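# Transfer 96-well plate from shaker S1 to nest N1

## Task

Take the 96-well plate off plate shaker S1 and set it into plate nest N1. It counts only if the plate lies flat within the nest's locators, its A1 well (the cut-off corner) sits at the nest corner labelled A1, and it stays there unsupported once the gripper has released it and pulled away.

## Robot and tools

ROBOT. Two 7-joint xArm-style arms, left_arm and right_arm, each ending in a two-finger parallel gripper. The pads open to 84 mm at most. Either arm may do the work, and the idle one can be parked out of the way. The plate can only be gripped across its width, on the body above its flange. Never push a pad down onto a base flange: it can jam there and may not come free even when the hand opens.

FRAME. All reported positions use one scene frame. Its origin is on the table top midway between the arms, +z is up, +x points out over the table, and left_arm sits on the +y side. The arm names do not tell you which side of a camera image an arm is on. The arm bases (URDF root links) are at left_arm (+0.049, +0.292, 0) m, quat_wxyz (+0.998, 0, 0, +0.065), and right_arm (-0.040, -0.268, 0) m, quat_wxyz (+0.999, 0, 0, -0.051). The fingers point along the gripper's +z axis and close along its y axis. The reported end_effector_position is the midpoint between the closed pads, roughly 2 cm short of the fingertips. Closing pushes the tips about 10 mm further along +z. At long reach the printed hand position can be somewhat off.

execute_actions. Argument "actions" is a list holding at most one item. An empty list commands nothing and only reports the state. An action item is {"rows": [...], "steps": n}, with 1 to 15 rows and steps from 1 to 15 (15 if omitted). Each step lasts 1/30 s and uses one row, and the last row repeats if there are fewer rows than steps. A wait item is {"steps": n} with n up to 300. It commands nothing and returns once n steps have passed since the previous result, and your reply time counts toward them. Optional "pictures" (boolean) turns camera images on or off. They come by default, from cam_high, cam_low, cam_left_wrist and cam_right_wrist, each 504x504. A refused call does nothing to the robot.

ROW LAYOUT. Every row has 16 numbers in [-1, 1], even if only one arm moves. The first 8 are for left_arm and the last 8 for right_arm. Within each arm the order is waist, shoulder, upper arm roll, elbow, forearm roll, wrist pitch, wrist roll, then gripper opening. The seven joint numbers are offsets, not absolute angles, and 1.0 equals 2.036 rad. They are measured from the joint angles in the most recent result that listed them, not from the previous row. Before any result in the scene has shown them, and for the second or later call within one reply, they are measured from wherever the arm is when the action begins. So all zeros is not a hold: it drives the arm back to those reference angles. The opening is absolute: +1 fully open, -1 closed.

JOINT RANGES (rad): waist -6.283 to 6.283, shoulder -2.059 to 2.094, upper arm roll -6.283 to 6.283, elbow -0.192 to 3.927, forearm roll -6.283 to 6.283, wrist pitch -1.693 to 3.142, wrist roll -6.283 to 6.283. A target more than 0.010 rad beyond a limit gets the call refused. True limits may differ from these by up to 0.010 rad either way. A target past the true limit, and further out than the joint already is, is clipped to the limit and reported as "joint sent to its limit". That line may refer to an earlier action, and its absence does not prove there is more room.

MOTION LIMITS. Joint targets move at up to 3.14 rad/s and take 0.16 s to reach that speed from rest. The joints of one arm are slowed together so they arrive at once. Each step the target stays within 0.623 rad of the measured angle. If the targets would put the gripper more than 70 mm from where it is measured to be, they are all scaled back. Large moves therefore take several steps. Between calls the arms keep heading for the last row sent. They stop once everything has nearly stopped moving (a slow or blocked move still counts as moving) or a HELD step occurs, and only a new action moves them further.

RESULTS. Per arm there is end_effector_position (m), end_effector_quat_wxyz, and linear and angular velocity (m/s, rad/s). Joint positions and Joint velocities give seven joints (rad, rad/s) plus the pad gap (m, m/s; 0.084 when fully open). grip_measured is the measured opening on the same -1..+1 scale as your command. Joint torques list each drive's total output, with a fixed per-arm offset and factor plus noise, and are nonzero even in free air. "joint command not followed" means a clearance check altered or blocked some joint targets, while the rest of the row still ran. HELD marks steps on which your row was wholly or partly not sent.

GRIPPING. To hold something, keep commanding an opening well below grip_measured: the bigger the gap, the harder the squeeze, up to about 24 N per pad for objects up to about 6 cm wide. Closing fast can press harder and may even force the fingers open. Sending back the read grip_measured still presses lightly on parts up to about 6 cm, but a wider part can slip. Brief tugs on held parts or pushes on loose objects may happen.

FAULTS. Load limits (N m): waist 46, shoulder 46, upper arm roll 27.6, elbow 27.6, forearm roll 27.6, wrist pitch 18.4, wrist roll 18.4, and a held load's weight counts toward them. Reaching a limit triggers a TORQUE FAULT: the arm backs that joint off slightly, holds for 10 s and drops the rest of the call. Holding loads heats motors. A MOTOR HOT line appears from 65 °C, and at 80 °C the arm is braked until it cools (OVER-TEMPERATURE FAULT).

AVOID: dropping or knocking anything off the table, letting the arms collide or press on each other, slamming, hard pushes, and jerky or wasteful motion.

zoom_image: {"camera": one of the four names, "region": [x0, y0, x1, y1]} in pixels of that camera's latest image, origin at top-left, region at most 504 by 504. It returns a closer view.

read_manual: optional "section" (only "licences"). It returns the URDF licence texts and does not move anything.

finished_scene: {"scene": n}, the current scene's number. Replying without any tool call also ends the scenes.

Each tool is called after "Call:" as a command line: name --argument value for each argument, lists and objects as JSON in quotes; but a table of rows of numbers goes row by row, as --pt "numbers of a row", without its own name.

## Session

Call:
execute_actions --actions '[]'

Scene clock: 0.00 s of 8400.00 s.
left_arm: end_effector_position=(+0.4754, +0.6816, +0.3218) grip_measured=+1.00 end_effector_quat_wxyz=(+0.009, +0.353, +0.840, +0.413) end_effector_velocity=(-0.000, +0.000, -0.000) end_effector_angular_velocity=(-0.000, -0.000, +0.000) | right_arm: end_effector_position=(+0.3567, -0.3096, +0.2483) grip_measured=+1.00 end_effector_quat_wxyz=(-0.001, +0.999, -0.052, -0.002) end_effector_velocity=(+0.000, +0.000, +0.000) end_effector_angular_velocity=(-0.000, -0.000, +0.001)
Joint positions: left_arm=[ 1.147 -0.126 -0.562  0.95   0.813  0.381 -2.317  0.084] | right_arm=[-0.001 -0.251 -0.003  0.914  0.002  1.169 -0.003  0.084]
Joint velocities: left_arm=[-0.  0.  0. -0. -0. -0. -0. -0.] | right_arm=[ 0.  0. -0.  0. -0. -0. -0.  0.]
Joint torques (N m, as the arm reports them, + toward a larger angle): no reading
Motor temperatures (°C, as the motors report them): left_arm=[27 31 32 30 27 31 34] | right_arm=[27 26 29 29 29 33 31]

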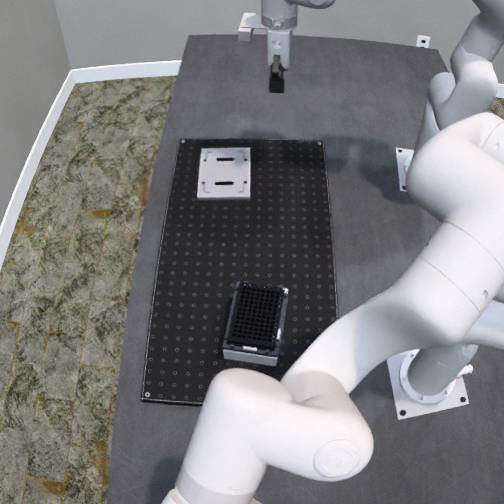

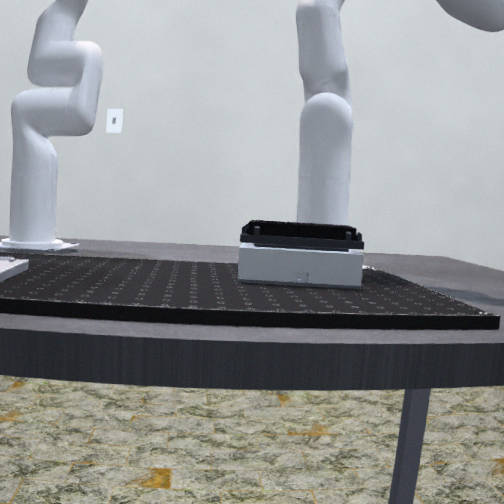

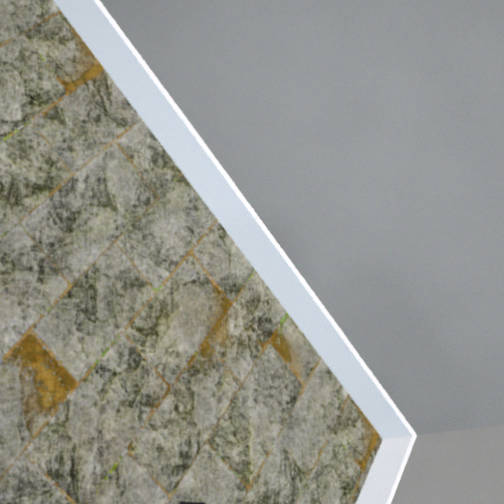

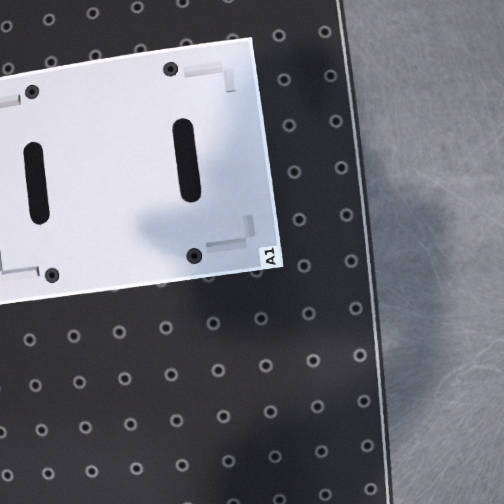

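Call:
zoom_image --camera "cam_high" --region '[190, 260, 330, 400]'

Call:
zoom_image --camera "cam_low" --region '[200, 180, 400, 320]'

Region (190, 260, 330, 400) of cam_high's 504x504 image, scaled by 3.600, with more detail than that image has.

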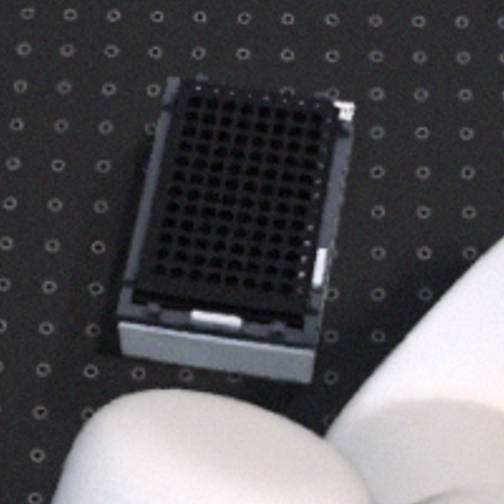

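Region (200, 180, 400, 320) of cam_low's 504x504 image, scaled by 2.520, with more detail than that image has; it fills the top 353 rows of this view, and the rest is white.

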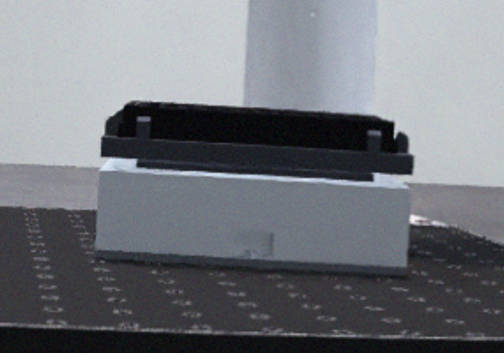

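Call:
execute_actions --actions '[{"rows": [[0,0,0,0,0,0,0,1, 0.372,0.3576,0.0015,0.515,-0.001,0.1557,-0.380,1]], "steps": 15}]' --pictures false

Call:
execute_actions --actions '[{"steps": 30}]'

Scene clock: 5.30 s of 8400.00 s.
left_arm: end_effector_position=(+0.4754, +0.6816, +0.3218) grip_measured=+1.00 end_effector_quat_wxyz=(+0.009, +0.353, +0.840, +0.413) end_effector_velocity=(-0.000, +0.000, -0.000) end_effector_angular_velocity=(-0.000, -0.000, +0.001) | right_arm: end_effector_position=(+0.4262, -0.1226, +0.2478) grip_measured=+1.00 end_effector_quat_wxyz=(-0.004, +0.935, +0.349, -0.059) end_effector_velocity=(+0.140, +0.431, +0.099) end_effector_angular_velocity=(+0.132, -0.122, +1.523)
Joint positions: left_arm=[ 1.147 -0.126 -0.562  0.95   0.813  0.381 -2.317  0.084] | right_arm=[ 0.404  0.143  0.     1.369  0.001  1.344 -0.413  0.084]
Joint velocities: left_arm=[-0.     0.001  0.001  0.     0.    -0.     0.     0.   ] | right_arm=[ 0.753  0.716  0.005  1.171 -0.002  0.3   -0.77  -0.   ]
Joint torques (N m, as the arm reports them, + toward a larger angle): left_arm=[ -0.8  -10.63   2.34  18.74  -0.78  -1.3   -0.09] | right_arm=[ -2.41 -25.48  -0.43  24.19  -0.43  -1.45  -0.37]
Motor temperatures (°C, as the motors report them): left_arm=[27 31 32 32 27 31 34] | right_arm=[27 27 29 32 29 33 31]
Steps of this call (steps 1 to 90: nothing new was sent; then 1.80 s passed at rest; steps 91 to 105: all 15 steps of this action). Readings (joint positions):
91: left_arm=[1.147 -0.126 -0.562 0.950 0.813 0.381 -2.317] | right_arm=[-0.000 -0.251 -0.003 0.915 0.002 1.169 -0.004]
92: left_arm=[1.147 -0.126 -0.562 0.950 0.813 0.381 -2.317] | right_arm=[0.007 -0.244 -0.005 0.922 0.002 1.174 -0.012]
94: left_arm=[1.147 -0.126 -0.562 0.950 0.813 0.381 -2.317] | right_arm=[0.060 -0.191 -0.011 0.980 0.001 1.203 -0.069]
98: left_arm=[1.147 -0.126 -0.562 0.950 0.813 0.381 -2.317] | right_arm=[0.201 -0.050 -0.002 1.118 0.002 1.264 -0.206]
105: the state above

Scene clock: 6.30 s of 8400.00 s.
left_arm: end_effector_position=(+0.4754, +0.6816, +0.3218) grip_measured=+1.00 end_effector_quat_wxyz=(+0.009, +0.353, +0.840, +0.413) end_effector_velocity=(+0.000, -0.000, +0.000) end_effector_angular_velocity=(-0.000, -0.001, +0.000) | right_arm: end_effector_position=(+0.4404, +0.1000, +0.3000) grip_measured=+1.00 end_effector_quat_wxyz=(-0.000, +0.755, +0.656, +0.000) end_effector_velocity=(-0.001, +0.002, +0.000) end_effector_angular_velocity=(-0.000, -0.001, +0.004)
Joint positions: left_arm=[ 1.147 -0.126 -0.562  0.95   0.813  0.381 -2.317  0.084] | right_arm=[ 0.756  0.477  0.     1.962  0.     1.486 -0.776  0.084]
Joint velocities: left_arm=[ 0.    -0.    -0.    -0.     0.    -0.    -0.001 -0.   ] | right_arm=[ 0.003  0.002  0.     0.002 -0.001 -0.    -0.001  0.   ]
Joint torques (N m, as the arm reports them, + toward a larger angle): left_arm=[ -0.71 -10.74   2.38  19.01  -0.78  -1.3   -0.26] | right_arm=[ -1.69 -28.55  -0.25  22.69  -1.01  -1.58  -0.43]
Motor temperatures (°C, as the motors report them): left_arm=[27 31 32 32 27 31 34] | right_arm=[27 27 29 32 29 33 31]
Steps of this call (steps 1 to 30: the robot went on to your last target). Readings (joint positions):
1: left_arm=[1.147 -0.126 -0.562 0.950 0.813 0.381 -2.317] | right_arm=[0.428 0.167 0.000 1.408 0.001 1.354 -0.438]
2: left_arm=[1.147 -0.126 -0.562 0.950 0.813 0.381 -2.317] | right_arm=[0.452 0.189 0.000 1.449 0.001 1.364 -0.463]
4: left_arm=[1.147 -0.126 -0.562 0.950 0.813 0.381 -2.317] | right_arm=[0.500 0.233 -0.000 1.530 0.001 1.383 -0.512]
8: left_arm=[1.147 -0.126 -0.562 0.950 0.813 0.381 -2.317] | right_arm=[0.594 0.323 -0.000 1.691 0.001 1.421 -0.610]
30: the state above

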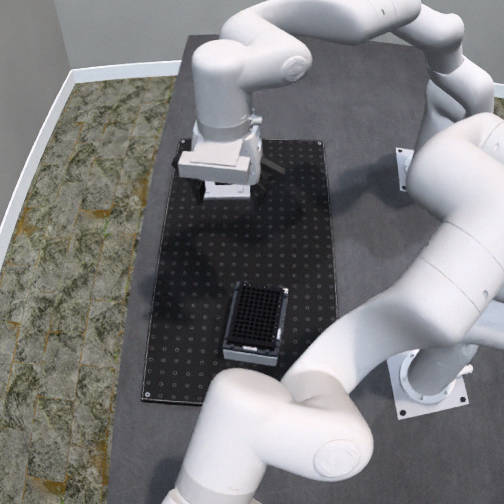

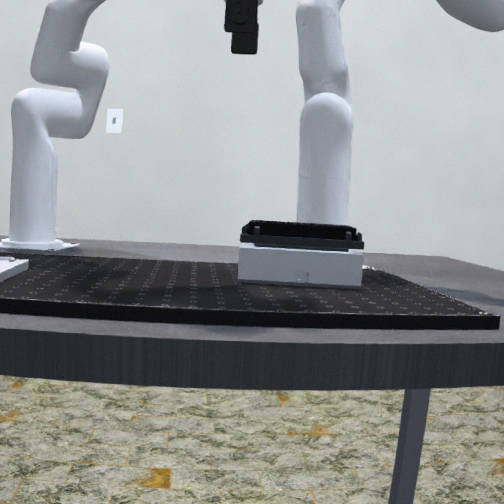

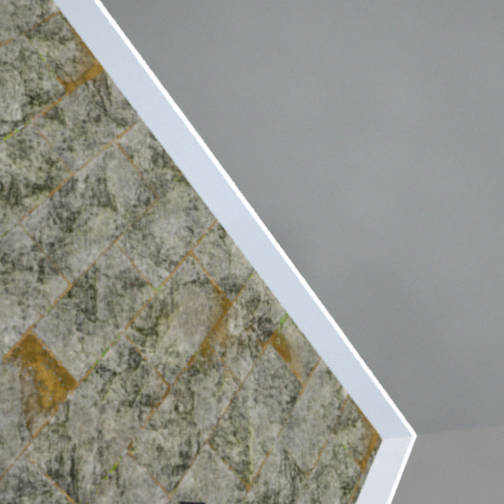

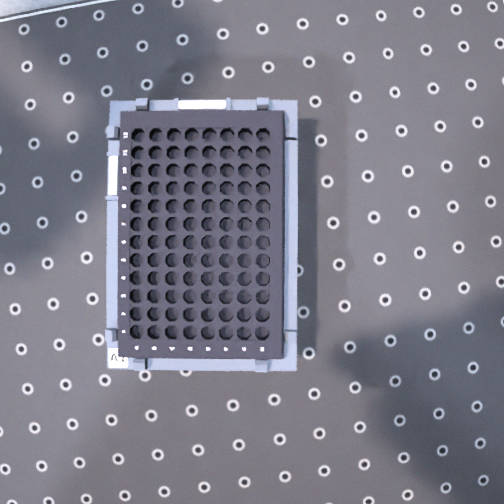

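Call:
execute_actions --actions '[{"rows": [[0,0,0,0,0,0,0,1, 0.0743,0.0551,0,-0.1105,0,-0.1661,0.0743,1]], "steps": 15}]' --pictures false

Call:
execute_actions --actions '[{"steps": 10}]'

Scene clock: 8.50 s of 8400.00 s.
left_arm: end_effector_position=(+0.4754, +0.6816, +0.3218) grip_measured=+1.00 end_effector_quat_wxyz=(+0.009, +0.353, +0.840, +0.413) end_effector_velocity=(-0.000, +0.001, +0.000) end_effector_angular_velocity=(+0.000, -0.000, +0.001) | right_arm: end_effector_position=(+0.3917, +0.1839, +0.1584) grip_measured=+1.00 end_effector_quat_wxyz=(-0.001, +0.753, +0.658, -0.004) end_effector_velocity=(+0.034, +0.008, +0.022) end_effector_angular_velocity=(+0.076, -0.111, -0.071)
Joint positions: left_arm=[ 1.147 -0.126 -0.562  0.95   0.813  0.381 -2.317  0.084] | right_arm=[ 0.907  0.591  0.004  1.738  0.     1.155 -0.628  0.084]
Joint velocities: left_arm=[ 0.    -0.     0.001  0.    -0.    -0.     0.     0.   ] | right_arm=[ 0.013 -0.025 -0.046 -0.006 -0.002 -0.112  0.046  0.   ]
Joint torques (N m, as the arm reports them, + toward a larger angle): left_arm=[ -0.6  -10.81   2.13  18.87  -0.59  -1.37  -0.24] | right_arm=[ -5.96 -37.23  -3.63  26.92  -0.55  -2.31  -0.11]
Motor temperatures (°C, as the motors report them): left_arm=[27 31 32 33 27 31 34] | right_arm=[27 27 29 33 29 33 31]
Steps of this call (steps 1 to 15: the robot went on to your last target; steps 16 to 51: nothing new was sent; steps 52 to 66: all 15 steps of this action). Readings (joint positions):
52: left_arm=[1.147 -0.126 -0.562 0.950 0.813 0.381 -2.317] | right_arm=[0.757 0.477 0.000 1.962 0.000 1.485 -0.776]
53: left_arm=[1.147 -0.126 -0.562 0.950 0.813 0.381 -2.317] | right_arm=[0.759 0.478 -0.001 1.958 0.000 1.476 -0.772]
55: left_arm=[1.147 -0.126 -0.562 0.950 0.813 0.381 -2.317] | right_arm=[0.781 0.490 -0.005 1.927 -0.000 1.421 -0.748]
59: left_arm=[1.147 -0.126 -0.562 0.950 0.813 0.381 -2.317] | right_arm=[0.842 0.542 0.002 1.834 0.000 1.296 -0.691]
66: the state above

Scene clock: 8.83 s of 8400.00 s.
left_arm: end_effector_position=(+0.4754, +0.6816, +0.3218) grip_measured=+1.00 end_effector_quat_wxyz=(+0.009, +0.353, +0.840, +0.413) end_effector_velocity=(-0.000, +0.000, -0.000) end_effector_angular_velocity=(-0.001, +0.000, +0.001) | right_arm: end_effector_position=(+0.3949, +0.1838, +0.1610) grip_measured=+1.00 end_effector_quat_wxyz=(-0.000, +0.755, +0.656, +0.001) end_effector_velocity=(-0.006, +0.002, -0.008) end_effector_angular_velocity=(-0.008, +0.011, +0.008)
Joint positions: left_arm=[ 1.147 -0.126 -0.562  0.95   0.813  0.381 -2.317  0.084] | right_arm=[ 0.907  0.588 -0.     1.738  0.     1.148 -0.625  0.084]
Joint velocities: left_arm=[ 0.     0.001  0.     0.    -0.     0.    -0.    -0.   ] | right_arm=[ 0.005  0.008  0.005 -0.007 -0.    -0.     0.001  0.   ]
Joint torques (N m, as the arm reports them, + toward a larger angle): left_arm=[ -0.73 -10.86   2.06  18.94  -0.86  -1.39  -0.03] | right_arm=[ -1.51 -31.27  -0.72  23.2   -0.89  -1.82  -0.46]
Motor temperatures (°C, as the motors report them): left_arm=[27 31 32 33 27 31 34] | right_arm=[27 27 29 33 29 33 31]
Steps of this call (steps 1 to 10: the robot went on to your last target). Readings (joint positions):
1: left_arm=[1.147 -0.126 -0.562 0.950 0.813 0.381 -2.317] | right_arm=[0.907 0.590 0.002 1.738 0.000 1.152 -0.627]
2: left_arm=[1.147 -0.126 -0.562 0.950 0.813 0.381 -2.317] | right_arm=[0.906 0.588 -0.000 1.740 0.000 1.150 -0.626]
4: left_arm=[1.147 -0.126 -0.562 0.950 0.813 0.381 -2.317] | right_arm=[0.905 0.586 -0.002 1.741 0.000 1.148 -0.626]
8: left_arm=[1.147 -0.126 -0.562 0.950 0.813 0.381 -2.317] | right_arm=[0.906 0.587 -0.001 1.739 0.000 1.148 -0.625]
10: the state above

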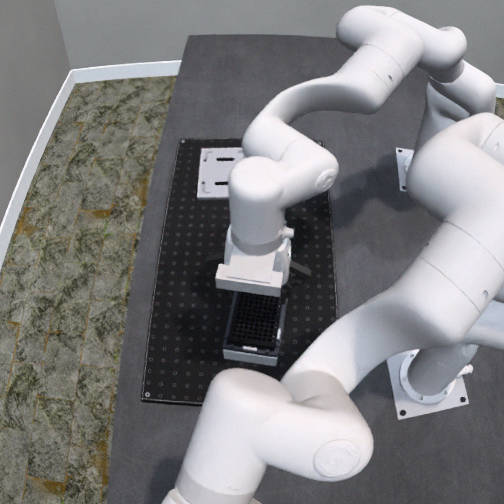

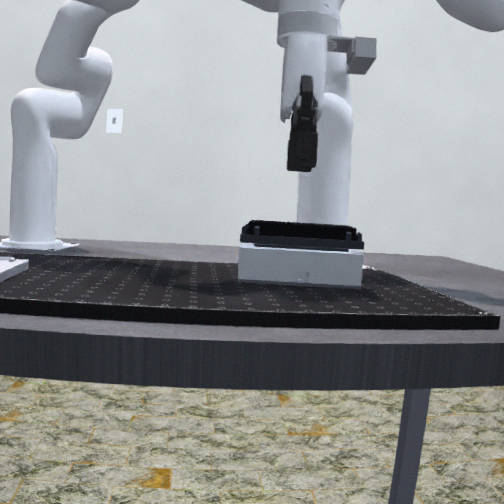

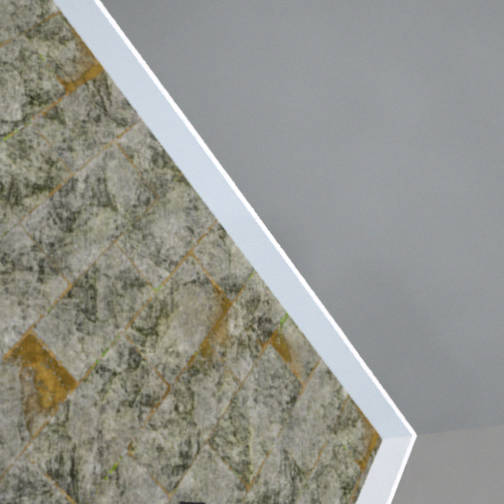

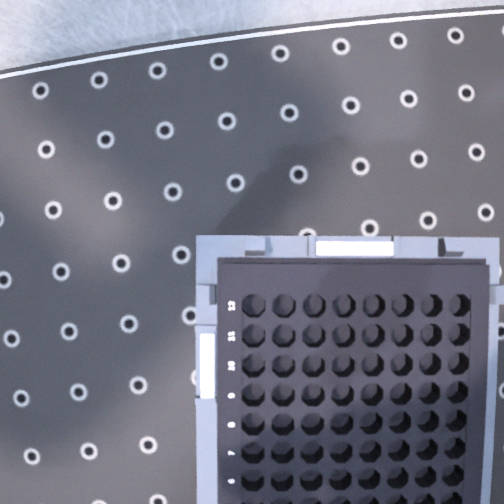

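Call:
execute_actions --actions '[{"rows": [[0,0,0,0,0,0,0,1, 0,0.0281,0,-0.0355,0,-0.0626,0,1]], "steps": 15}]' --pictures false

Call:
execute_actions --actions '[{"steps": 10}]'

Call:
zoom_image --camera "cam_low" --region '[220, 120, 380, 280]'

Scene clock: 10.73 s of 8400.00 s.
left_arm: end_effector_position=(+0.4754, +0.6816, +0.3218) grip_measured=+1.00 end_effector_quat_wxyz=(+0.009, +0.353, +0.840, +0.413) end_effector_velocity=(+0.000, -0.000, -0.000) end_effector_angular_velocity=(+0.000, +0.001, -0.001) | right_arm: end_effector_position=(+0.3956, +0.1844, +0.1074) grip_measured=+1.00 end_effector_quat_wxyz=(-0.000, +0.755, +0.656, +0.002) end_effector_velocity=(-0.008, -0.009, -0.021) end_effector_angular_velocity=(-0.031, +0.030, -0.001)
Joint positions: left_arm=[ 1.147 -0.126 -0.562  0.95   0.813  0.381 -2.317  0.084] | right_arm=[ 0.907  0.643 -0.     1.668  0.     1.02  -0.625  0.084]
Joint velocities: left_arm=[ 0.     0.    -0.001  0.    -0.     0.     0.001  0.   ] | right_arm=[-0.001  0.017 -0.    -0.024  0.     0.002 -0.    -0.   ]
Joint torques (N m, as the arm reports them, + toward a larger angle): left_arm=[ -0.94 -10.43   2.29  19.    -0.77  -1.22  -0.13] | right_arm=[ -1.24 -30.45  -0.49  21.85  -0.59  -1.59  -0.26]
Motor temperatures (°C, as the motors report them): left_arm=[27 32 32 34 27 31 34] | right_arm=[27 28 29 34 29 33 31]
Steps of this call (steps 1 to 15: the robot went on to your last target; steps 16 to 42: nothing new was sent; steps 43 to 57: all 15 steps of this action). Readings (joint positions):
43: left_arm=[1.147 -0.126 -0.562 0.950 0.813 0.381 -2.317] | right_arm=[0.907 0.589 0.000 1.737 0.000 1.147 -0.625]
44: left_arm=[1.147 -0.126 -0.562 0.950 0.813 0.381 -2.317] | right_arm=[0.907 0.591 0.000 1.734 0.000 1.138 -0.625]
46: left_arm=[1.147 -0.126 -0.562 0.950 0.813 0.381 -2.317] | right_arm=[0.907 0.608 -0.000 1.710 0.000 1.085 -0.625]
50: left_arm=[1.147 -0.126 -0.562 0.950 0.813 0.381 -2.317] | right_arm=[0.907 0.651 -0.000 1.661 0.000 1.030 -0.625]
57: the state above

Scene clock: 11.07 s of 8400.00 s.
left_arm: end_effector_position=(+0.4754, +0.6816, +0.3218) grip_measured=+1.00 end_effector_quat_wxyz=(+0.009, +0.353, +0.840, +0.413) end_effector_velocity=(+0.000, -0.000, +0.001) end_effector_angular_velocity=(+0.001, -0.001, +0.000) | right_arm: end_effector_position=(+0.3947, +0.1836, +0.1051) grip_measured=+1.00 end_effector_quat_wxyz=(-0.000, +0.755, +0.656, +0.000) end_effector_velocity=(-0.000, -0.000, -0.001) end_effector_angular_velocity=(-0.001, +0.001, +0.001)
Joint positions: left_arm=[ 1.147 -0.126 -0.562  0.95   0.813  0.381 -2.317  0.084] | right_arm=[ 0.907  0.645 -0.     1.666  0.     1.02  -0.625  0.084]
Joint velocities: left_arm=[ 0.    -0.002 -0.    -0.     0.    -0.    -0.001  0.   ] | right_arm=[ 0.001  0.001 -0.    -0.001 -0.    -0.    -0.    -0.   ]
Joint torques (N m, as the arm reports them, + toward a larger angle): left_arm=[ -0.56 -10.26   2.06  19.12  -1.01  -1.42  -0.07] | right_arm=[ -0.34 -31.52  -0.56  21.59  -0.19  -1.69  -0.32]
Motor temperatures (°C, as the motors report them): left_arm=[27 32 32 34 27 31 34] | right_arm=[27 28 29 34 29 33 31]
Steps of this call (steps 1 to 10: the robot went on to your last target). Readings (joint positions):
1: left_arm=[1.147 -0.126 -0.562 0.950 0.813 0.381 -2.317] | right_arm=[0.907 0.643 -0.000 1.667 0.000 1.020 -0.625]
2: left_arm=[1.147 -0.126 -0.562 0.950 0.813 0.381 -2.317] | right_arm=[0.907 0.644 -0.000 1.666 0.000 1.021 -0.625]
4: left_arm=[1.147 -0.126 -0.562 0.950 0.813 0.381 -2.317] | right_arm=[0.907 0.645 -0.000 1.666 0.000 1.021 -0.625]
8: left_arm=[1.147 -0.126 -0.562 0.950 0.813 0.381 -2.317] | right_arm=[0.907 0.645 -0.000 1.666 0.000 1.020 -0.625]
10: the state above

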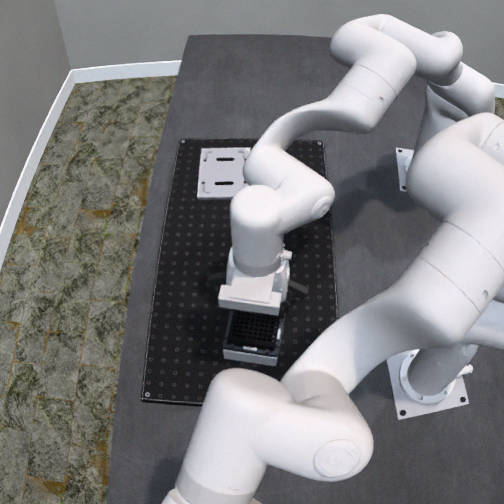

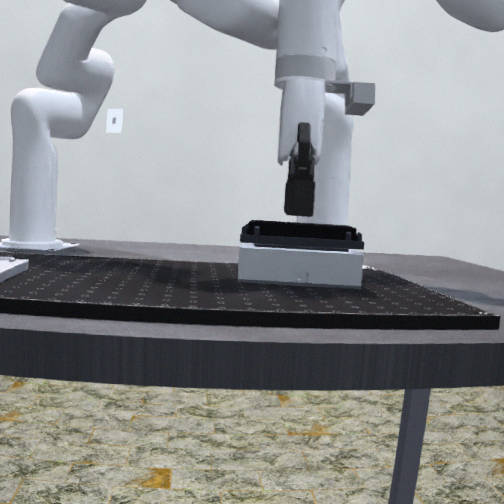

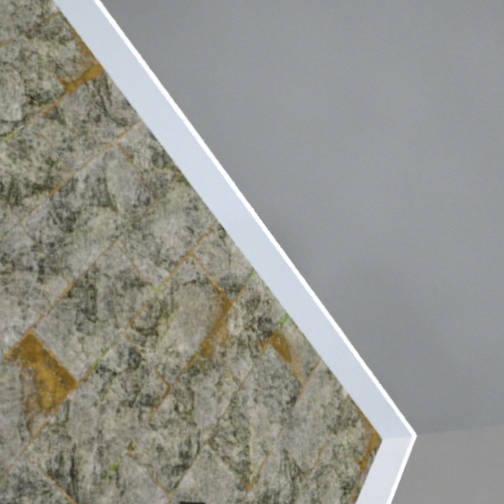

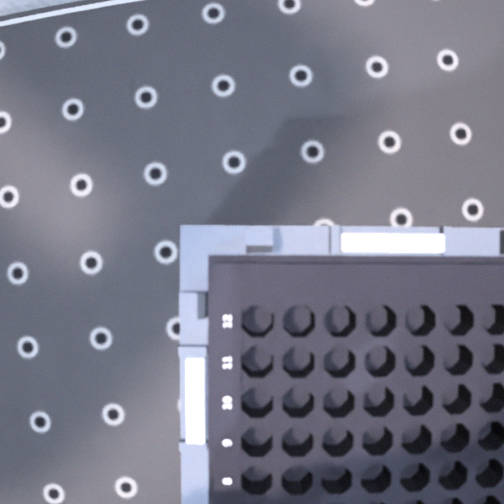

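Region (220, 120, 380, 280) of cam_low's 504x504 image, scaled by 3.150, with more detail than that image has.

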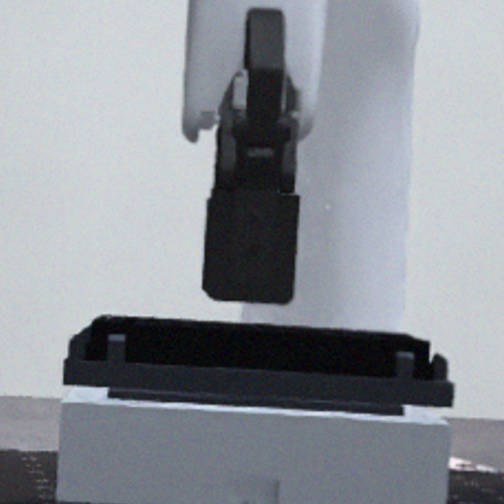

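Call:
execute_actions --actions '[{"rows": [[0,0,0,0,0,0,0,1, 0,0.01626,0,-0.01036,0,-0.02613,0,1]], "steps": 15}]' --pictures false

Call:
execute_actions --actions '[{"steps": 10}]'

Call:
zoom_image --camera "cam_low" --region '[220, 120, 380, 280]'

Scene clock: 12.53 s of 8400.00 s.
left_arm: end_effector_position=(+0.4754, +0.6816, +0.3218) grip_measured=+1.00 end_effector_quat_wxyz=(+0.009, +0.353, +0.840, +0.413) end_effector_velocity=(-0.001, +0.001, -0.000) end_effector_angular_velocity=(-0.000, -0.000, +0.002) | right_arm: end_effector_position=(+0.3957, +0.1844, +0.0830) grip_measured=+1.00 end_effector_quat_wxyz=(-0.000, +0.755, +0.656, +0.002) end_effector_velocity=(-0.001, -0.000, -0.003) end_effector_angular_velocity=(-0.003, +0.001, +0.002)
Joint positions: left_arm=[ 1.147 -0.126 -0.562  0.95   0.813  0.381 -2.317  0.084] | right_arm=[ 0.907  0.675 -0.     1.647  0.     0.967 -0.625  0.084]
Joint velocities: left_arm=[ 0.     0.     0.001 -0.    -0.     0.    -0.     0.   ] | right_arm=[ 0.001  0.004 -0.    -0.002 -0.001 -0.004  0.     0.   ]
Joint torques (N m, as the arm reports them, + toward a larger angle): left_arm=[ -0.82 -10.79   2.12  19.02  -0.82  -1.37  -0.12] | right_arm=[ -1.65 -18.1    0.4   12.59   0.    -1.37  -0.37]
Motor temperatures (°C, as the motors report them): left_arm=[27 32 32 34 27 31 34] | right_arm=[27 28 29 34 29 33 31]
Steps of this call (steps 1 to 15: the robot went on to your last target; steps 16 to 29: nothing new was sent; steps 30 to 44: all 15 steps of this action). Readings (joint positions):
30: left_arm=[1.147 -0.126 -0.562 0.950 0.813 0.381 -2.317] | right_arm=[0.907 0.646 -0.000 1.665 0.000 1.020 -0.625]
31: left_arm=[1.147 -0.126 -0.562 0.950 0.813 0.381 -2.317] | right_arm=[0.907 0.648 -0.000 1.664 0.000 1.011 -0.625]
33: left_arm=[1.147 -0.126 -0.562 0.950 0.813 0.381 -2.317] | right_arm=[0.907 0.664 -0.000 1.655 0.000 0.984 -0.625]
37: left_arm=[1.147 -0.126 -0.562 0.950 0.813 0.381 -2.317] | right_arm=[0.907 0.674 -0.000 1.648 -0.000 0.969 -0.625]
44: the state above

Scene clock: 12.87 s of 8400.00 s.
left_arm: end_effector_position=(+0.4754, +0.6816, +0.3218) grip_measured=+1.00 end_effector_quat_wxyz=(+0.009, +0.353, +0.840, +0.413) end_effector_velocity=(-0.000, +0.000, -0.001) end_effector_angular_velocity=(-0.002, +0.002, -0.000) | right_arm: end_effector_position=(+0.3955, +0.1842, +0.0822) grip_measured=+1.00 end_effector_quat_wxyz=(-0.000, +0.755, +0.656, +0.002) end_effector_velocity=(-0.001, -0.001, -0.000) end_effector_angular_velocity=(-0.000, +0.001, -0.001)
Joint positions: left_arm=[ 1.147 -0.126 -0.562  0.95   0.813  0.381 -2.317  0.084] | right_arm=[ 0.907  0.676 -0.     1.646  0.     0.967 -0.625  0.084]
Joint velocities: left_arm=[ 0.     0.002 -0.    -0.    -0.     0.001  0.001 -0.   ] | right_arm=[-0.001 -0.002  0.    -0.004  0.001 -0.001 -0.     0.   ]
Joint torques (N m, as the arm reports them, + toward a larger angle): left_arm=[ -0.89 -10.78   2.4   19.    -0.99  -1.37  -0.29] | right_arm=[ -1.31 -14.65   0.64   9.25   0.38  -0.86  -0.23]
Motor temperatures (°C, as the motors report them): left_arm=[27 32 32 34 27 31 34] | right_arm=[27 28 29 34 29 33 31]
Steps of this call (steps 1 to 10: the robot went on to your last target). Readings (joint positions):
1: left_arm=[1.147 -0.126 -0.562 0.950 0.813 0.381 -2.317] | right_arm=[0.907 0.675 -0.000 1.647 0.000 0.967 -0.625]
2: left_arm=[1.147 -0.126 -0.562 0.950 0.813 0.381 -2.317] | right_arm=[0.907 0.675 -0.000 1.647 0.000 0.967 -0.625]
4: left_arm=[1.147 -0.126 -0.562 0.950 0.813 0.381 -2.317] | right_arm=[0.907 0.675 -0.000 1.647 0.000 0.967 -0.625]
8: left_arm=[1.147 -0.126 -0.562 0.950 0.813 0.381 -2.317] | right_arm=[0.907 0.676 -0.000 1.647 0.000 0.967 -0.625]
10: the state above

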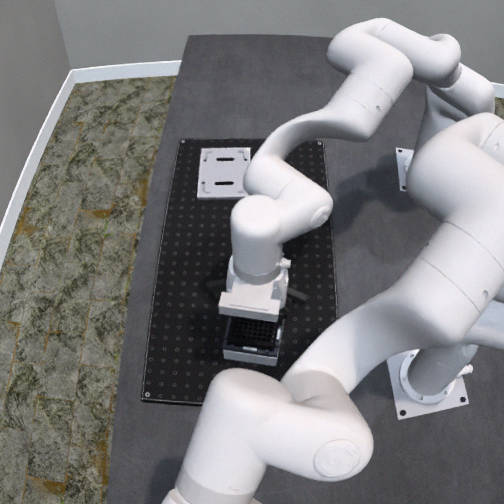

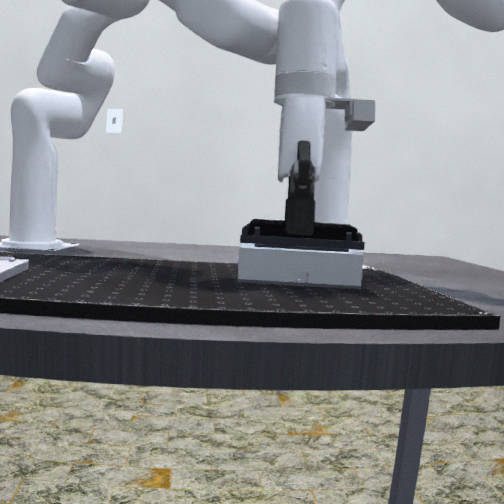

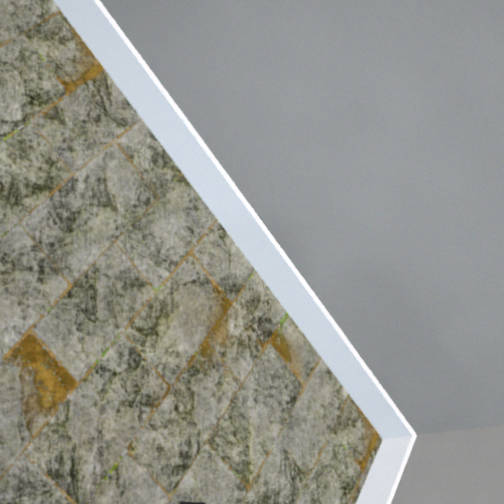

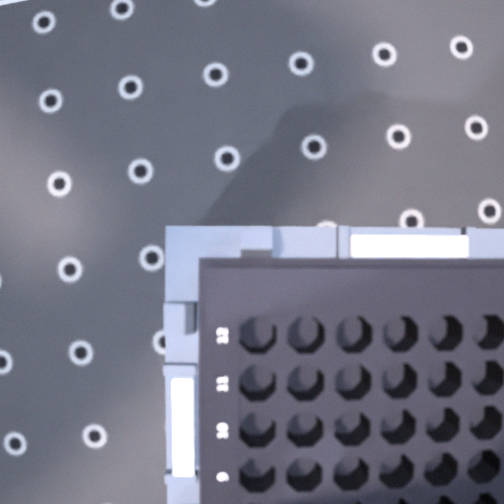

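Region (220, 120, 380, 280) of cam_low's 504x504 image, scaled by 3.150, with more detail than that image has.

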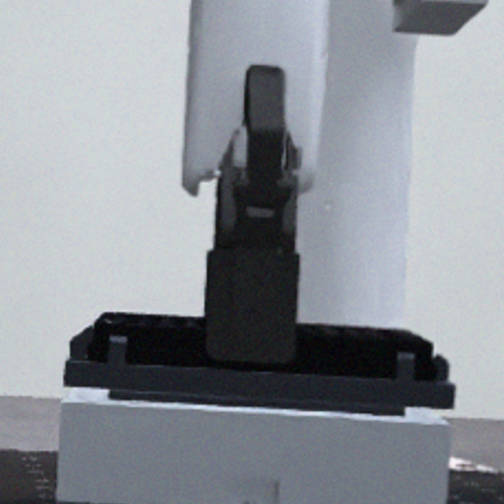

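Call:
execute_actions --actions '[{"rows": [[0,0,0,0,0,0,0,1, 0,-0.0035,0,0.0023,0,0.0073,0,1],[0,0,0,0,0,0,0,1, 0,-0.0035,0,0.0023,0,0.0073,0,1],[0,0,0,0,0,0,0,1, 0,-0.0035,0,0.0023,0,0.0073,0,1],[0,0,0,0,0,0,0,1, 0,-0.0035,0,0.0023,0,0.0073,0,1],[0,0,0,0,0,0,0,1, 0,-0.0035,0,0.0023,0,0.0073,0,1],[0,0,0,0,0,0,0,1, 0,-0.0035,0,0.0023,0,0.0073,0,1],[0,0,0,0,0,0,0,1, 0,-0.0035,0,0.0023,0,0.0073,0,1],[0,0,0,0,0,0,0,1, 0,-0.0035,0,0.0023,0,0.0073,0,0.8],[0,0,0,0,0,0,0,1, 0,-0.0035,0,0.0023,0,0.0073,0,0.6],[0,0,0,0,0,0,0,1, 0,-0.0035,0,0.0023,0,0.0073,0,0.3],[0,0,0,0,0,0,0,1, 0,-0.0035,0,0.0023,0,0.0073,0,0],[0,0,0,0,0,0,0,1, 0,-0.0035,0,0.0023,0,0.0073,0,-0.5],[0,0,0,0,0,0,0,1, 0,-0.0035,0,0.0023,0,0.0073,0,-1]], "steps": 15}]' --pictures false

Call:
execute_actions --actions '[{"steps": 10}]' --pictures false

Scene clock: 14.30 s of 8400.00 s.
left_arm: end_effector_position=(+0.4754, +0.6816, +0.3218) grip_measured=+1.00 end_effector_quat_wxyz=(+0.009, +0.353, +0.840, +0.413) end_effector_velocity=(-0.000, +0.000, +0.000) end_effector_angular_velocity=(-0.000, -0.001, +0.001) | right_arm: end_effector_position=(+0.3945, +0.1827, +0.0852) grip_measured=+0.94 end_effector_quat_wxyz=(+0.000, +0.755, +0.655, -0.002) end_effector_velocity=(+0.001, -0.000, +0.002) end_effector_angular_velocity=(+0.001, -0.002, -0.001)
Joint positions: left_arm=[ 1.147 -0.126 -0.562  0.95   0.813  0.381 -2.317  0.084] | right_arm=[ 0.907  0.671 -0.001  1.649  0.     0.982 -0.625  0.082]
Joint velocities: left_arm=[-0.    -0.     0.001 -0.    -0.    -0.    -0.     0.   ] | right_arm=[-0.001 -0.002  0.     0.002 -0.     0.002  0.    -0.   ]
Joint torques (N m, as the arm reports them, + toward a larger angle): left_arm=[ -0.73 -10.75   2.4   19.09  -0.88  -1.21  -0.13] | right_arm=[ -0.21 -26.55   0.98  15.44   0.2    0.46  -0.22]
Motor temperatures (°C, as the motors report them): left_arm=[27 32 32 34 27 31 34] | right_arm=[27 28 29 34 29 33 31]
Steps of this call (steps 1 to 15: the robot went on to your last target; steps 16 to 28: nothing new was sent; steps 29 to 43: all 15 steps of this action). Readings (joint positions):
29: left_arm=[1.147 -0.126 -0.562 0.950 0.813 0.381 -2.317] | right_arm=[0.907 0.674 -0.000 1.645 0.000 0.968 -0.625]
30: left_arm=[1.147 -0.126 -0.562 0.950 0.813 0.381 -2.317] | right_arm=[0.907 0.673 -0.000 1.646 0.000 0.971 -0.625]
32: left_arm=[1.147 -0.126 -0.562 0.950 0.813 0.381 -2.317] | right_arm=[0.907 0.672 -0.000 1.647 0.000 0.977 -0.626]
36: left_arm=[1.147 -0.126 -0.562 0.950 0.813 0.381 -2.317] | right_arm=[0.907 0.672 -0.000 1.649 -0.000 0.980 -0.625]
43: the state above

Scene clock: 14.63 s of 8400.00 s.
left_arm: end_effector_position=(+0.4754, +0.6816, +0.3218) grip_measured=+1.00 end_effector_quat_wxyz=(+0.009, +0.353, +0.840, +0.413) end_effector_velocity=(-0.000, +0.000, -0.001) end_effector_angular_velocity=(-0.002, +0.000, +0.001) | right_arm: end_effector_position=(+0.3946, +0.1829, +0.0857) grip_measured=+0.94 end_effector_quat_wxyz=(+0.000, +0.755, +0.656, -0.001) end_effector_velocity=(+0.001, +0.000, +0.002) end_effector_angular_velocity=(+0.001, -0.002, -0.000)
Joint positions: left_arm=[ 1.147 -0.126 -0.562  0.95   0.813  0.381 -2.317  0.084] | right_arm=[ 0.907  0.67  -0.     1.65   0.     0.982 -0.625  0.082]
Joint velocities: left_arm=[-0.     0.002  0.001  0.     0.     0.    -0.    -0.   ] | right_arm=[-0.001 -0.002 -0.     0.001 -0.001  0.001  0.    -0.   ]
Joint torques (N m, as the arm reports them, + toward a larger angle): left_arm=[ -0.35 -10.39   2.32  19.11  -0.74  -1.15  -0.2 ] | right_arm=[  1.02 -31.14   1.46  18.36   0.31   0.04  -0.07]
Motor temperatures (°C, as the motors report them): left_arm=[27 32 32 34 27 31 34] | right_arm=[27 28 29 34 29 33 31]
Steps of this call (steps 1 to 10: the robot went on to your last target). Readings (joint positions):
1: left_arm=[1.147 -0.126 -0.562 0.950 0.813 0.381 -2.317] | right_arm=[0.907 0.671 -0.001 1.649 0.000 0.982 -0.625]
2: left_arm=[1.147 -0.126 -0.562 0.950 0.813 0.381 -2.317] | right_arm=[0.907 0.671 -0.001 1.649 0.000 0.982 -0.625]
4: left_arm=[1.147 -0.126 -0.562 0.950 0.813 0.381 -2.317] | right_arm=[0.907 0.671 -0.001 1.649 0.000 0.982 -0.625]
8: left_arm=[1.147 -0.126 -0.562 0.950 0.813 0.381 -2.317] | right_arm=[0.907 0.670 -0.000 1.650 0.000 0.982 -0.625]
10: the state above

Lift to z=0.16.

Call:
execute_actions --actions '[{"rows": [[0,0,0,0,0,0,0,1, 0,-0.0397,0,0.0428,0,0.0815,0,-1]], "steps": 15}]' --pictures false

Call:
execute_actions --actions '[{"steps": 8}]'

Scene clock: 15.50 s of 8400.00 s.
left_arm: end_effector_position=(+0.4754, +0.6816, +0.3218) grip_measured=+1.00 end_effector_quat_wxyz=(+0.009, +0.353, +0.840, +0.413) end_effector_velocity=(-0.000, +0.001, -0.001) end_effector_angular_velocity=(-0.002, +0.000, +0.001) | right_arm: end_effector_position=(+0.3934, +0.1820, +0.1560) grip_measured=+0.93 end_effector_quat_wxyz=(+0.000, +0.755, +0.656, -0.004) end_effector_velocity=(+0.009, +0.007, +0.020) end_effector_angular_velocity=(+0.032, -0.033, -0.002)
Joint positions: left_arm=[ 1.147 -0.126 -0.562  0.95   0.813  0.381 -2.317  0.084] | right_arm=[ 0.907  0.593 -0.     1.733  0.     1.149 -0.625  0.082]
Joint velocities: left_arm=[ 0.     0.002  0.001 -0.    -0.    -0.    -0.     0.   ] | right_arm=[-0.001 -0.014 -0.002  0.027 -0.    -0.006 -0.     0.   ]
Joint torques (N m, as the arm reports them, + toward a larger angle): left_arm=[ -0.57 -11.02   2.24  18.78  -0.74  -1.43  -0.05] | right_arm=[ -0.94 -33.39  -0.47  23.73  -0.71  -1.85  -0.33]
Motor temperatures (°C, as the motors report them): left_arm=[27 32 32 35 27 31 34] | right_arm=[27 28 29 34 29 33 31]
Steps of this call (steps 1 to 11: the robot went on to your last target; steps 12 to 26: all 15 steps of this action). Readings (joint positions):
12: left_arm=[1.147 -0.126 -0.562 0.950 0.813 0.381 -2.317] | right_arm=[0.907 0.669 -0.000 1.651 0.000 0.983 -0.625]
13: left_arm=[1.147 -0.126 -0.562 0.950 0.813 0.381 -2.317] | right_arm=[0.907 0.667 -0.000 1.654 0.000 0.991 -0.625]
15: left_arm=[1.147 -0.126 -0.562 0.950 0.813 0.381 -2.317] | right_arm=[0.907 0.647 -0.001 1.679 -0.000 1.048 -0.625]
19: left_arm=[1.147 -0.126 -0.562 0.950 0.813 0.381 -2.317] | right_arm=[0.908 0.584 0.002 1.739 0.001 1.136 -0.625]
26: the state above

Scene clock: 15.77 s of 8400.00 s.
left_arm: end_effector_position=(+0.4754, +0.6816, +0.3218) grip_measured=+1.00 end_effector_quat_wxyz=(+0.009, +0.353, +0.840, +0.413) end_effector_velocity=(-0.000, -0.000, +0.000) end_effector_angular_velocity=(+0.000, -0.000, -0.000) | right_arm: end_effector_position=(+0.3947, +0.1832, +0.1596) grip_measured=+0.93 end_effector_quat_wxyz=(+0.000, +0.755, +0.656, -0.000) end_effector_velocity=(+0.000, -0.002, -0.002) end_effector_angular_velocity=(-0.004, +0.003, -0.002)
Joint positions: left_arm=[ 1.147 -0.126 -0.562  0.95   0.813  0.381 -2.317  0.084] | right_arm=[ 0.907  0.59  -0.     1.737  0.     1.148 -0.625  0.082]
Joint velocities: left_arm=[-0. -0.  0. -0. -0.  0.  0.  0.] | right_arm=[-0.002  0.002 -0.    -0.002 -0.     0.     0.     0.   ]
Joint torques (N m, as the arm reports them, + toward a larger angle): left_arm=[ -0.24 -10.93   2.22  18.9   -0.82  -1.46  -0.23] | right_arm=[ -1.61 -31.3   -0.12  22.85  -0.44  -1.61  -0.54]
Motor temperatures (°C, as the motors report them): left_arm=[27 32 32 35 27 31 34] | right_arm=[27 29 29 34 29 33 31]
Steps of this call (steps 1 to 8: the robot went on to your last target). Readings (joint positions):
1: left_arm=[1.147 -0.126 -0.562 0.950 0.813 0.381 -2.317] | right_arm=[0.907 0.592 -0.000 1.734 0.000 1.149 -0.625]
2: left_arm=[1.147 -0.126 -0.562 0.950 0.813 0.381 -2.317] | right_arm=[0.907 0.591 -0.000 1.735 0.000 1.148 -0.625]
4: left_arm=[1.147 -0.126 -0.562 0.950 0.813 0.381 -2.317] | right_arm=[0.907 0.590 -0.000 1.736 0.000 1.148 -0.625]
8: the state above

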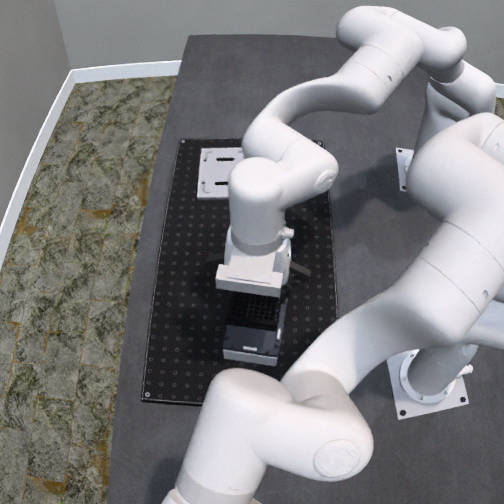

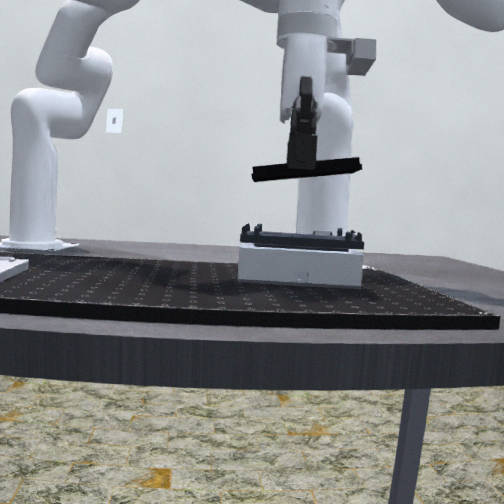

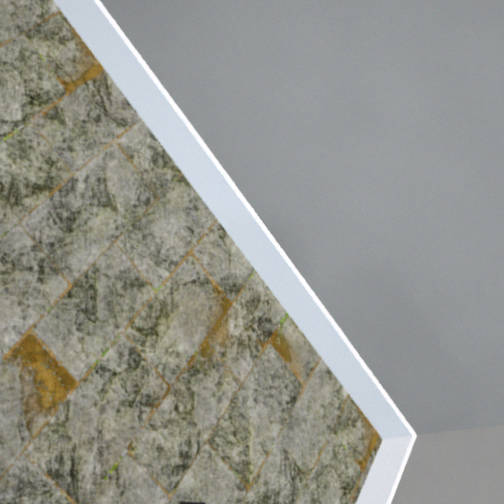

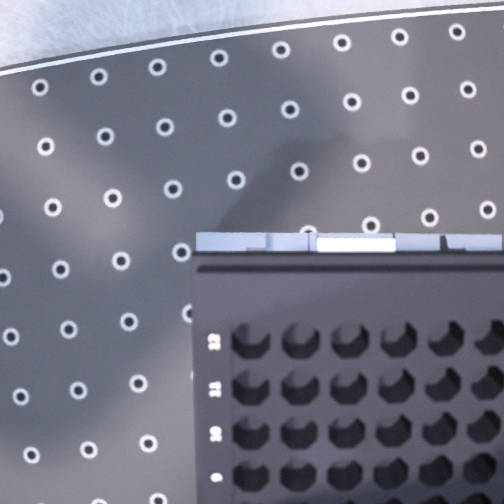

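Call:
execute_actions --actions '[{"rows": [[0,0,0,0,0,0,0,1, -0.3489,-0.1514,0,-0.2886,0,-0.1377,-0.4224,-1]], "steps": 15}]' --pictures false

Call:
execute_actions --actions '[{"steps": 30}]'

Scene clock: 17.27 s of 8400.00 s.
left_arm: end_effector_position=(+0.4754, +0.6816, +0.3218) grip_measured=+1.00 end_effector_quat_wxyz=(+0.009, +0.353, +0.840, +0.413) end_effector_velocity=(+0.000, -0.000, +0.000) end_effector_angular_velocity=(+0.000, -0.001, -0.001) | right_arm: end_effector_position=(+0.4800, -0.0148, +0.1417) grip_measured=+0.93 end_effector_quat_wxyz=(+0.000, +0.742, +0.671, -0.000) end_effector_velocity=(+0.094, -0.465, -0.043) end_effector_angular_velocity=(+0.003, +0.001, +0.241)
Joint positions: left_arm=[ 1.147 -0.126 -0.562  0.95   0.813  0.381 -2.317  0.084] | right_arm=[ 0.557  0.435 -0.002  1.442 -0.     1.007 -1.016  0.082]
Joint velocities: left_arm=[-0.    -0.    -0.001 -0.    -0.    -0.001 -0.     0.   ] | right_arm=[-0.8   -0.341  0.005 -0.649  0.    -0.308 -1.037  0.   ]
Joint torques (N m, as the arm reports them, + toward a larger angle): left_arm=[ -0.43 -10.81   2.35  19.2   -0.62  -1.39  -0.08] | right_arm=[ -1.25 -27.24   0.39  22.46  -0.65  -1.81  -0.16]
Motor temperatures (°C, as the motors report them): left_arm=[27 32 32 35 27 31 34] | right_arm=[27 29 29 34 29 33 31]
Steps of this call (steps 1 to 15: the robot went on to your last target; steps 16 to 30: nothing new was sent; steps 31 to 45: all 15 steps of this action). Readings (joint positions):
31: left_arm=[1.147 -0.126 -0.562 0.950 0.813 0.381 -2.317] | right_arm=[0.906 0.589 -0.000 1.736 0.000 1.147 -0.626]
32: left_arm=[1.147 -0.126 -0.562 0.950 0.813 0.381 -2.317] | right_arm=[0.900 0.586 0.002 1.729 0.000 1.143 -0.635]
34: left_arm=[1.147 -0.126 -0.562 0.950 0.813 0.381 -2.317] | right_arm=[0.857 0.562 0.011 1.683 0.001 1.121 -0.684]
38: left_arm=[1.147 -0.126 -0.562 0.950 0.813 0.381 -2.317] | right_arm=[0.743 0.513 -0.002 1.592 -0.000 1.078 -0.792]
45: the state above

Scene clock: 18.27 s of 8400.00 s.
left_arm: end_effector_position=(+0.4754, +0.6816, +0.3218) grip_measured=+1.00 end_effector_quat_wxyz=(+0.009, +0.353, +0.840, +0.413) end_effector_velocity=(-0.000, +0.000, +0.000) end_effector_angular_velocity=(+0.001, -0.000, -0.000) | right_arm: end_effector_position=(+0.4777, -0.2242, +0.1201) grip_measured=+0.93 end_effector_quat_wxyz=(+0.001, +0.707, +0.707, -0.001) end_effector_velocity=(+0.001, -0.006, +0.000) end_effector_angular_velocity=(+0.001, -0.001, -0.014)
Joint positions: left_arm=[ 1.147 -0.126 -0.562  0.95   0.813  0.381 -2.317  0.084] | right_arm=[ 0.194  0.281 -0.007  1.149 -0.001  0.868 -1.485  0.082]
Joint velocities: left_arm=[ 0.    -0.     0.001  0.     0.    -0.001  0.001  0.   ] | right_arm=[-0.01  -0.001 -0.004 -0.     0.002 -0.001 -0.001 -0.   ]
Joint torques (N m, as the arm reports them, + toward a larger angle): left_arm=[ -0.46 -10.63   2.12  18.83  -0.75  -1.28  -0.19] | right_arm=[  0.78 -23.63   1.65  21.55  -0.29  -1.7   -0.2 ]
Motor temperatures (°C, as the motors report them): left_arm=[27 32 32 35 27 31 34] | right_arm=[27 29 30 35 29 33 31]
Steps of this call (steps 1 to 30: the robot went on to your last target). Readings (joint positions):
1: left_arm=[1.147 -0.126 -0.562 0.950 0.813 0.381 -2.317] | right_arm=[0.530 0.424 -0.002 1.421 -0.000 0.997 -1.051]
2: left_arm=[1.147 -0.126 -0.562 0.950 0.813 0.381 -2.317] | right_arm=[0.503 0.412 -0.002 1.399 -0.000 0.986 -1.086]
4: left_arm=[1.147 -0.126 -0.562 0.950 0.813 0.381 -2.317] | right_arm=[0.449 0.389 -0.001 1.355 -0.000 0.966 -1.157]
8: left_arm=[1.147 -0.126 -0.562 0.950 0.813 0.381 -2.317] | right_arm=[0.339 0.342 -0.001 1.265 0.000 0.923 -1.300]
30: the state above
All arms were judged still, so your last target was given up. Only a new action makes them travel on or press farther. Fingers that are still opening or closing keep moving.

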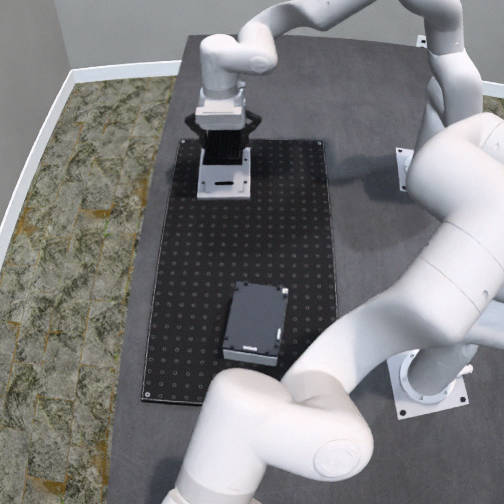

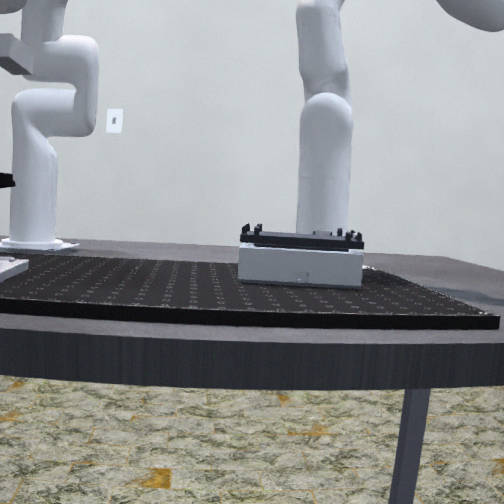

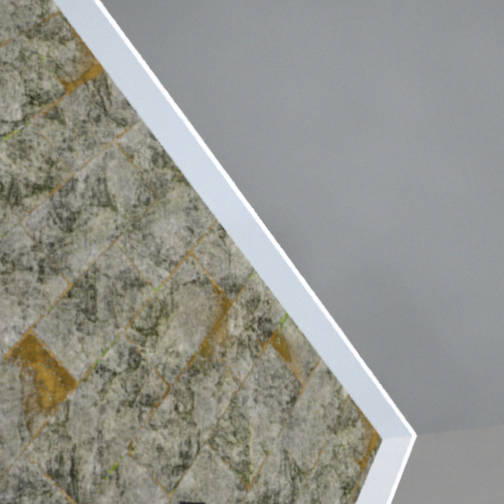

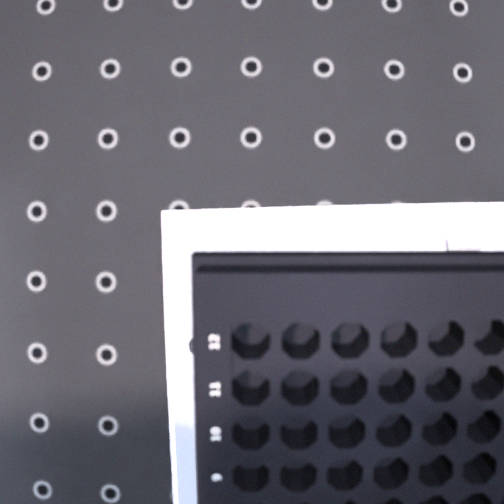

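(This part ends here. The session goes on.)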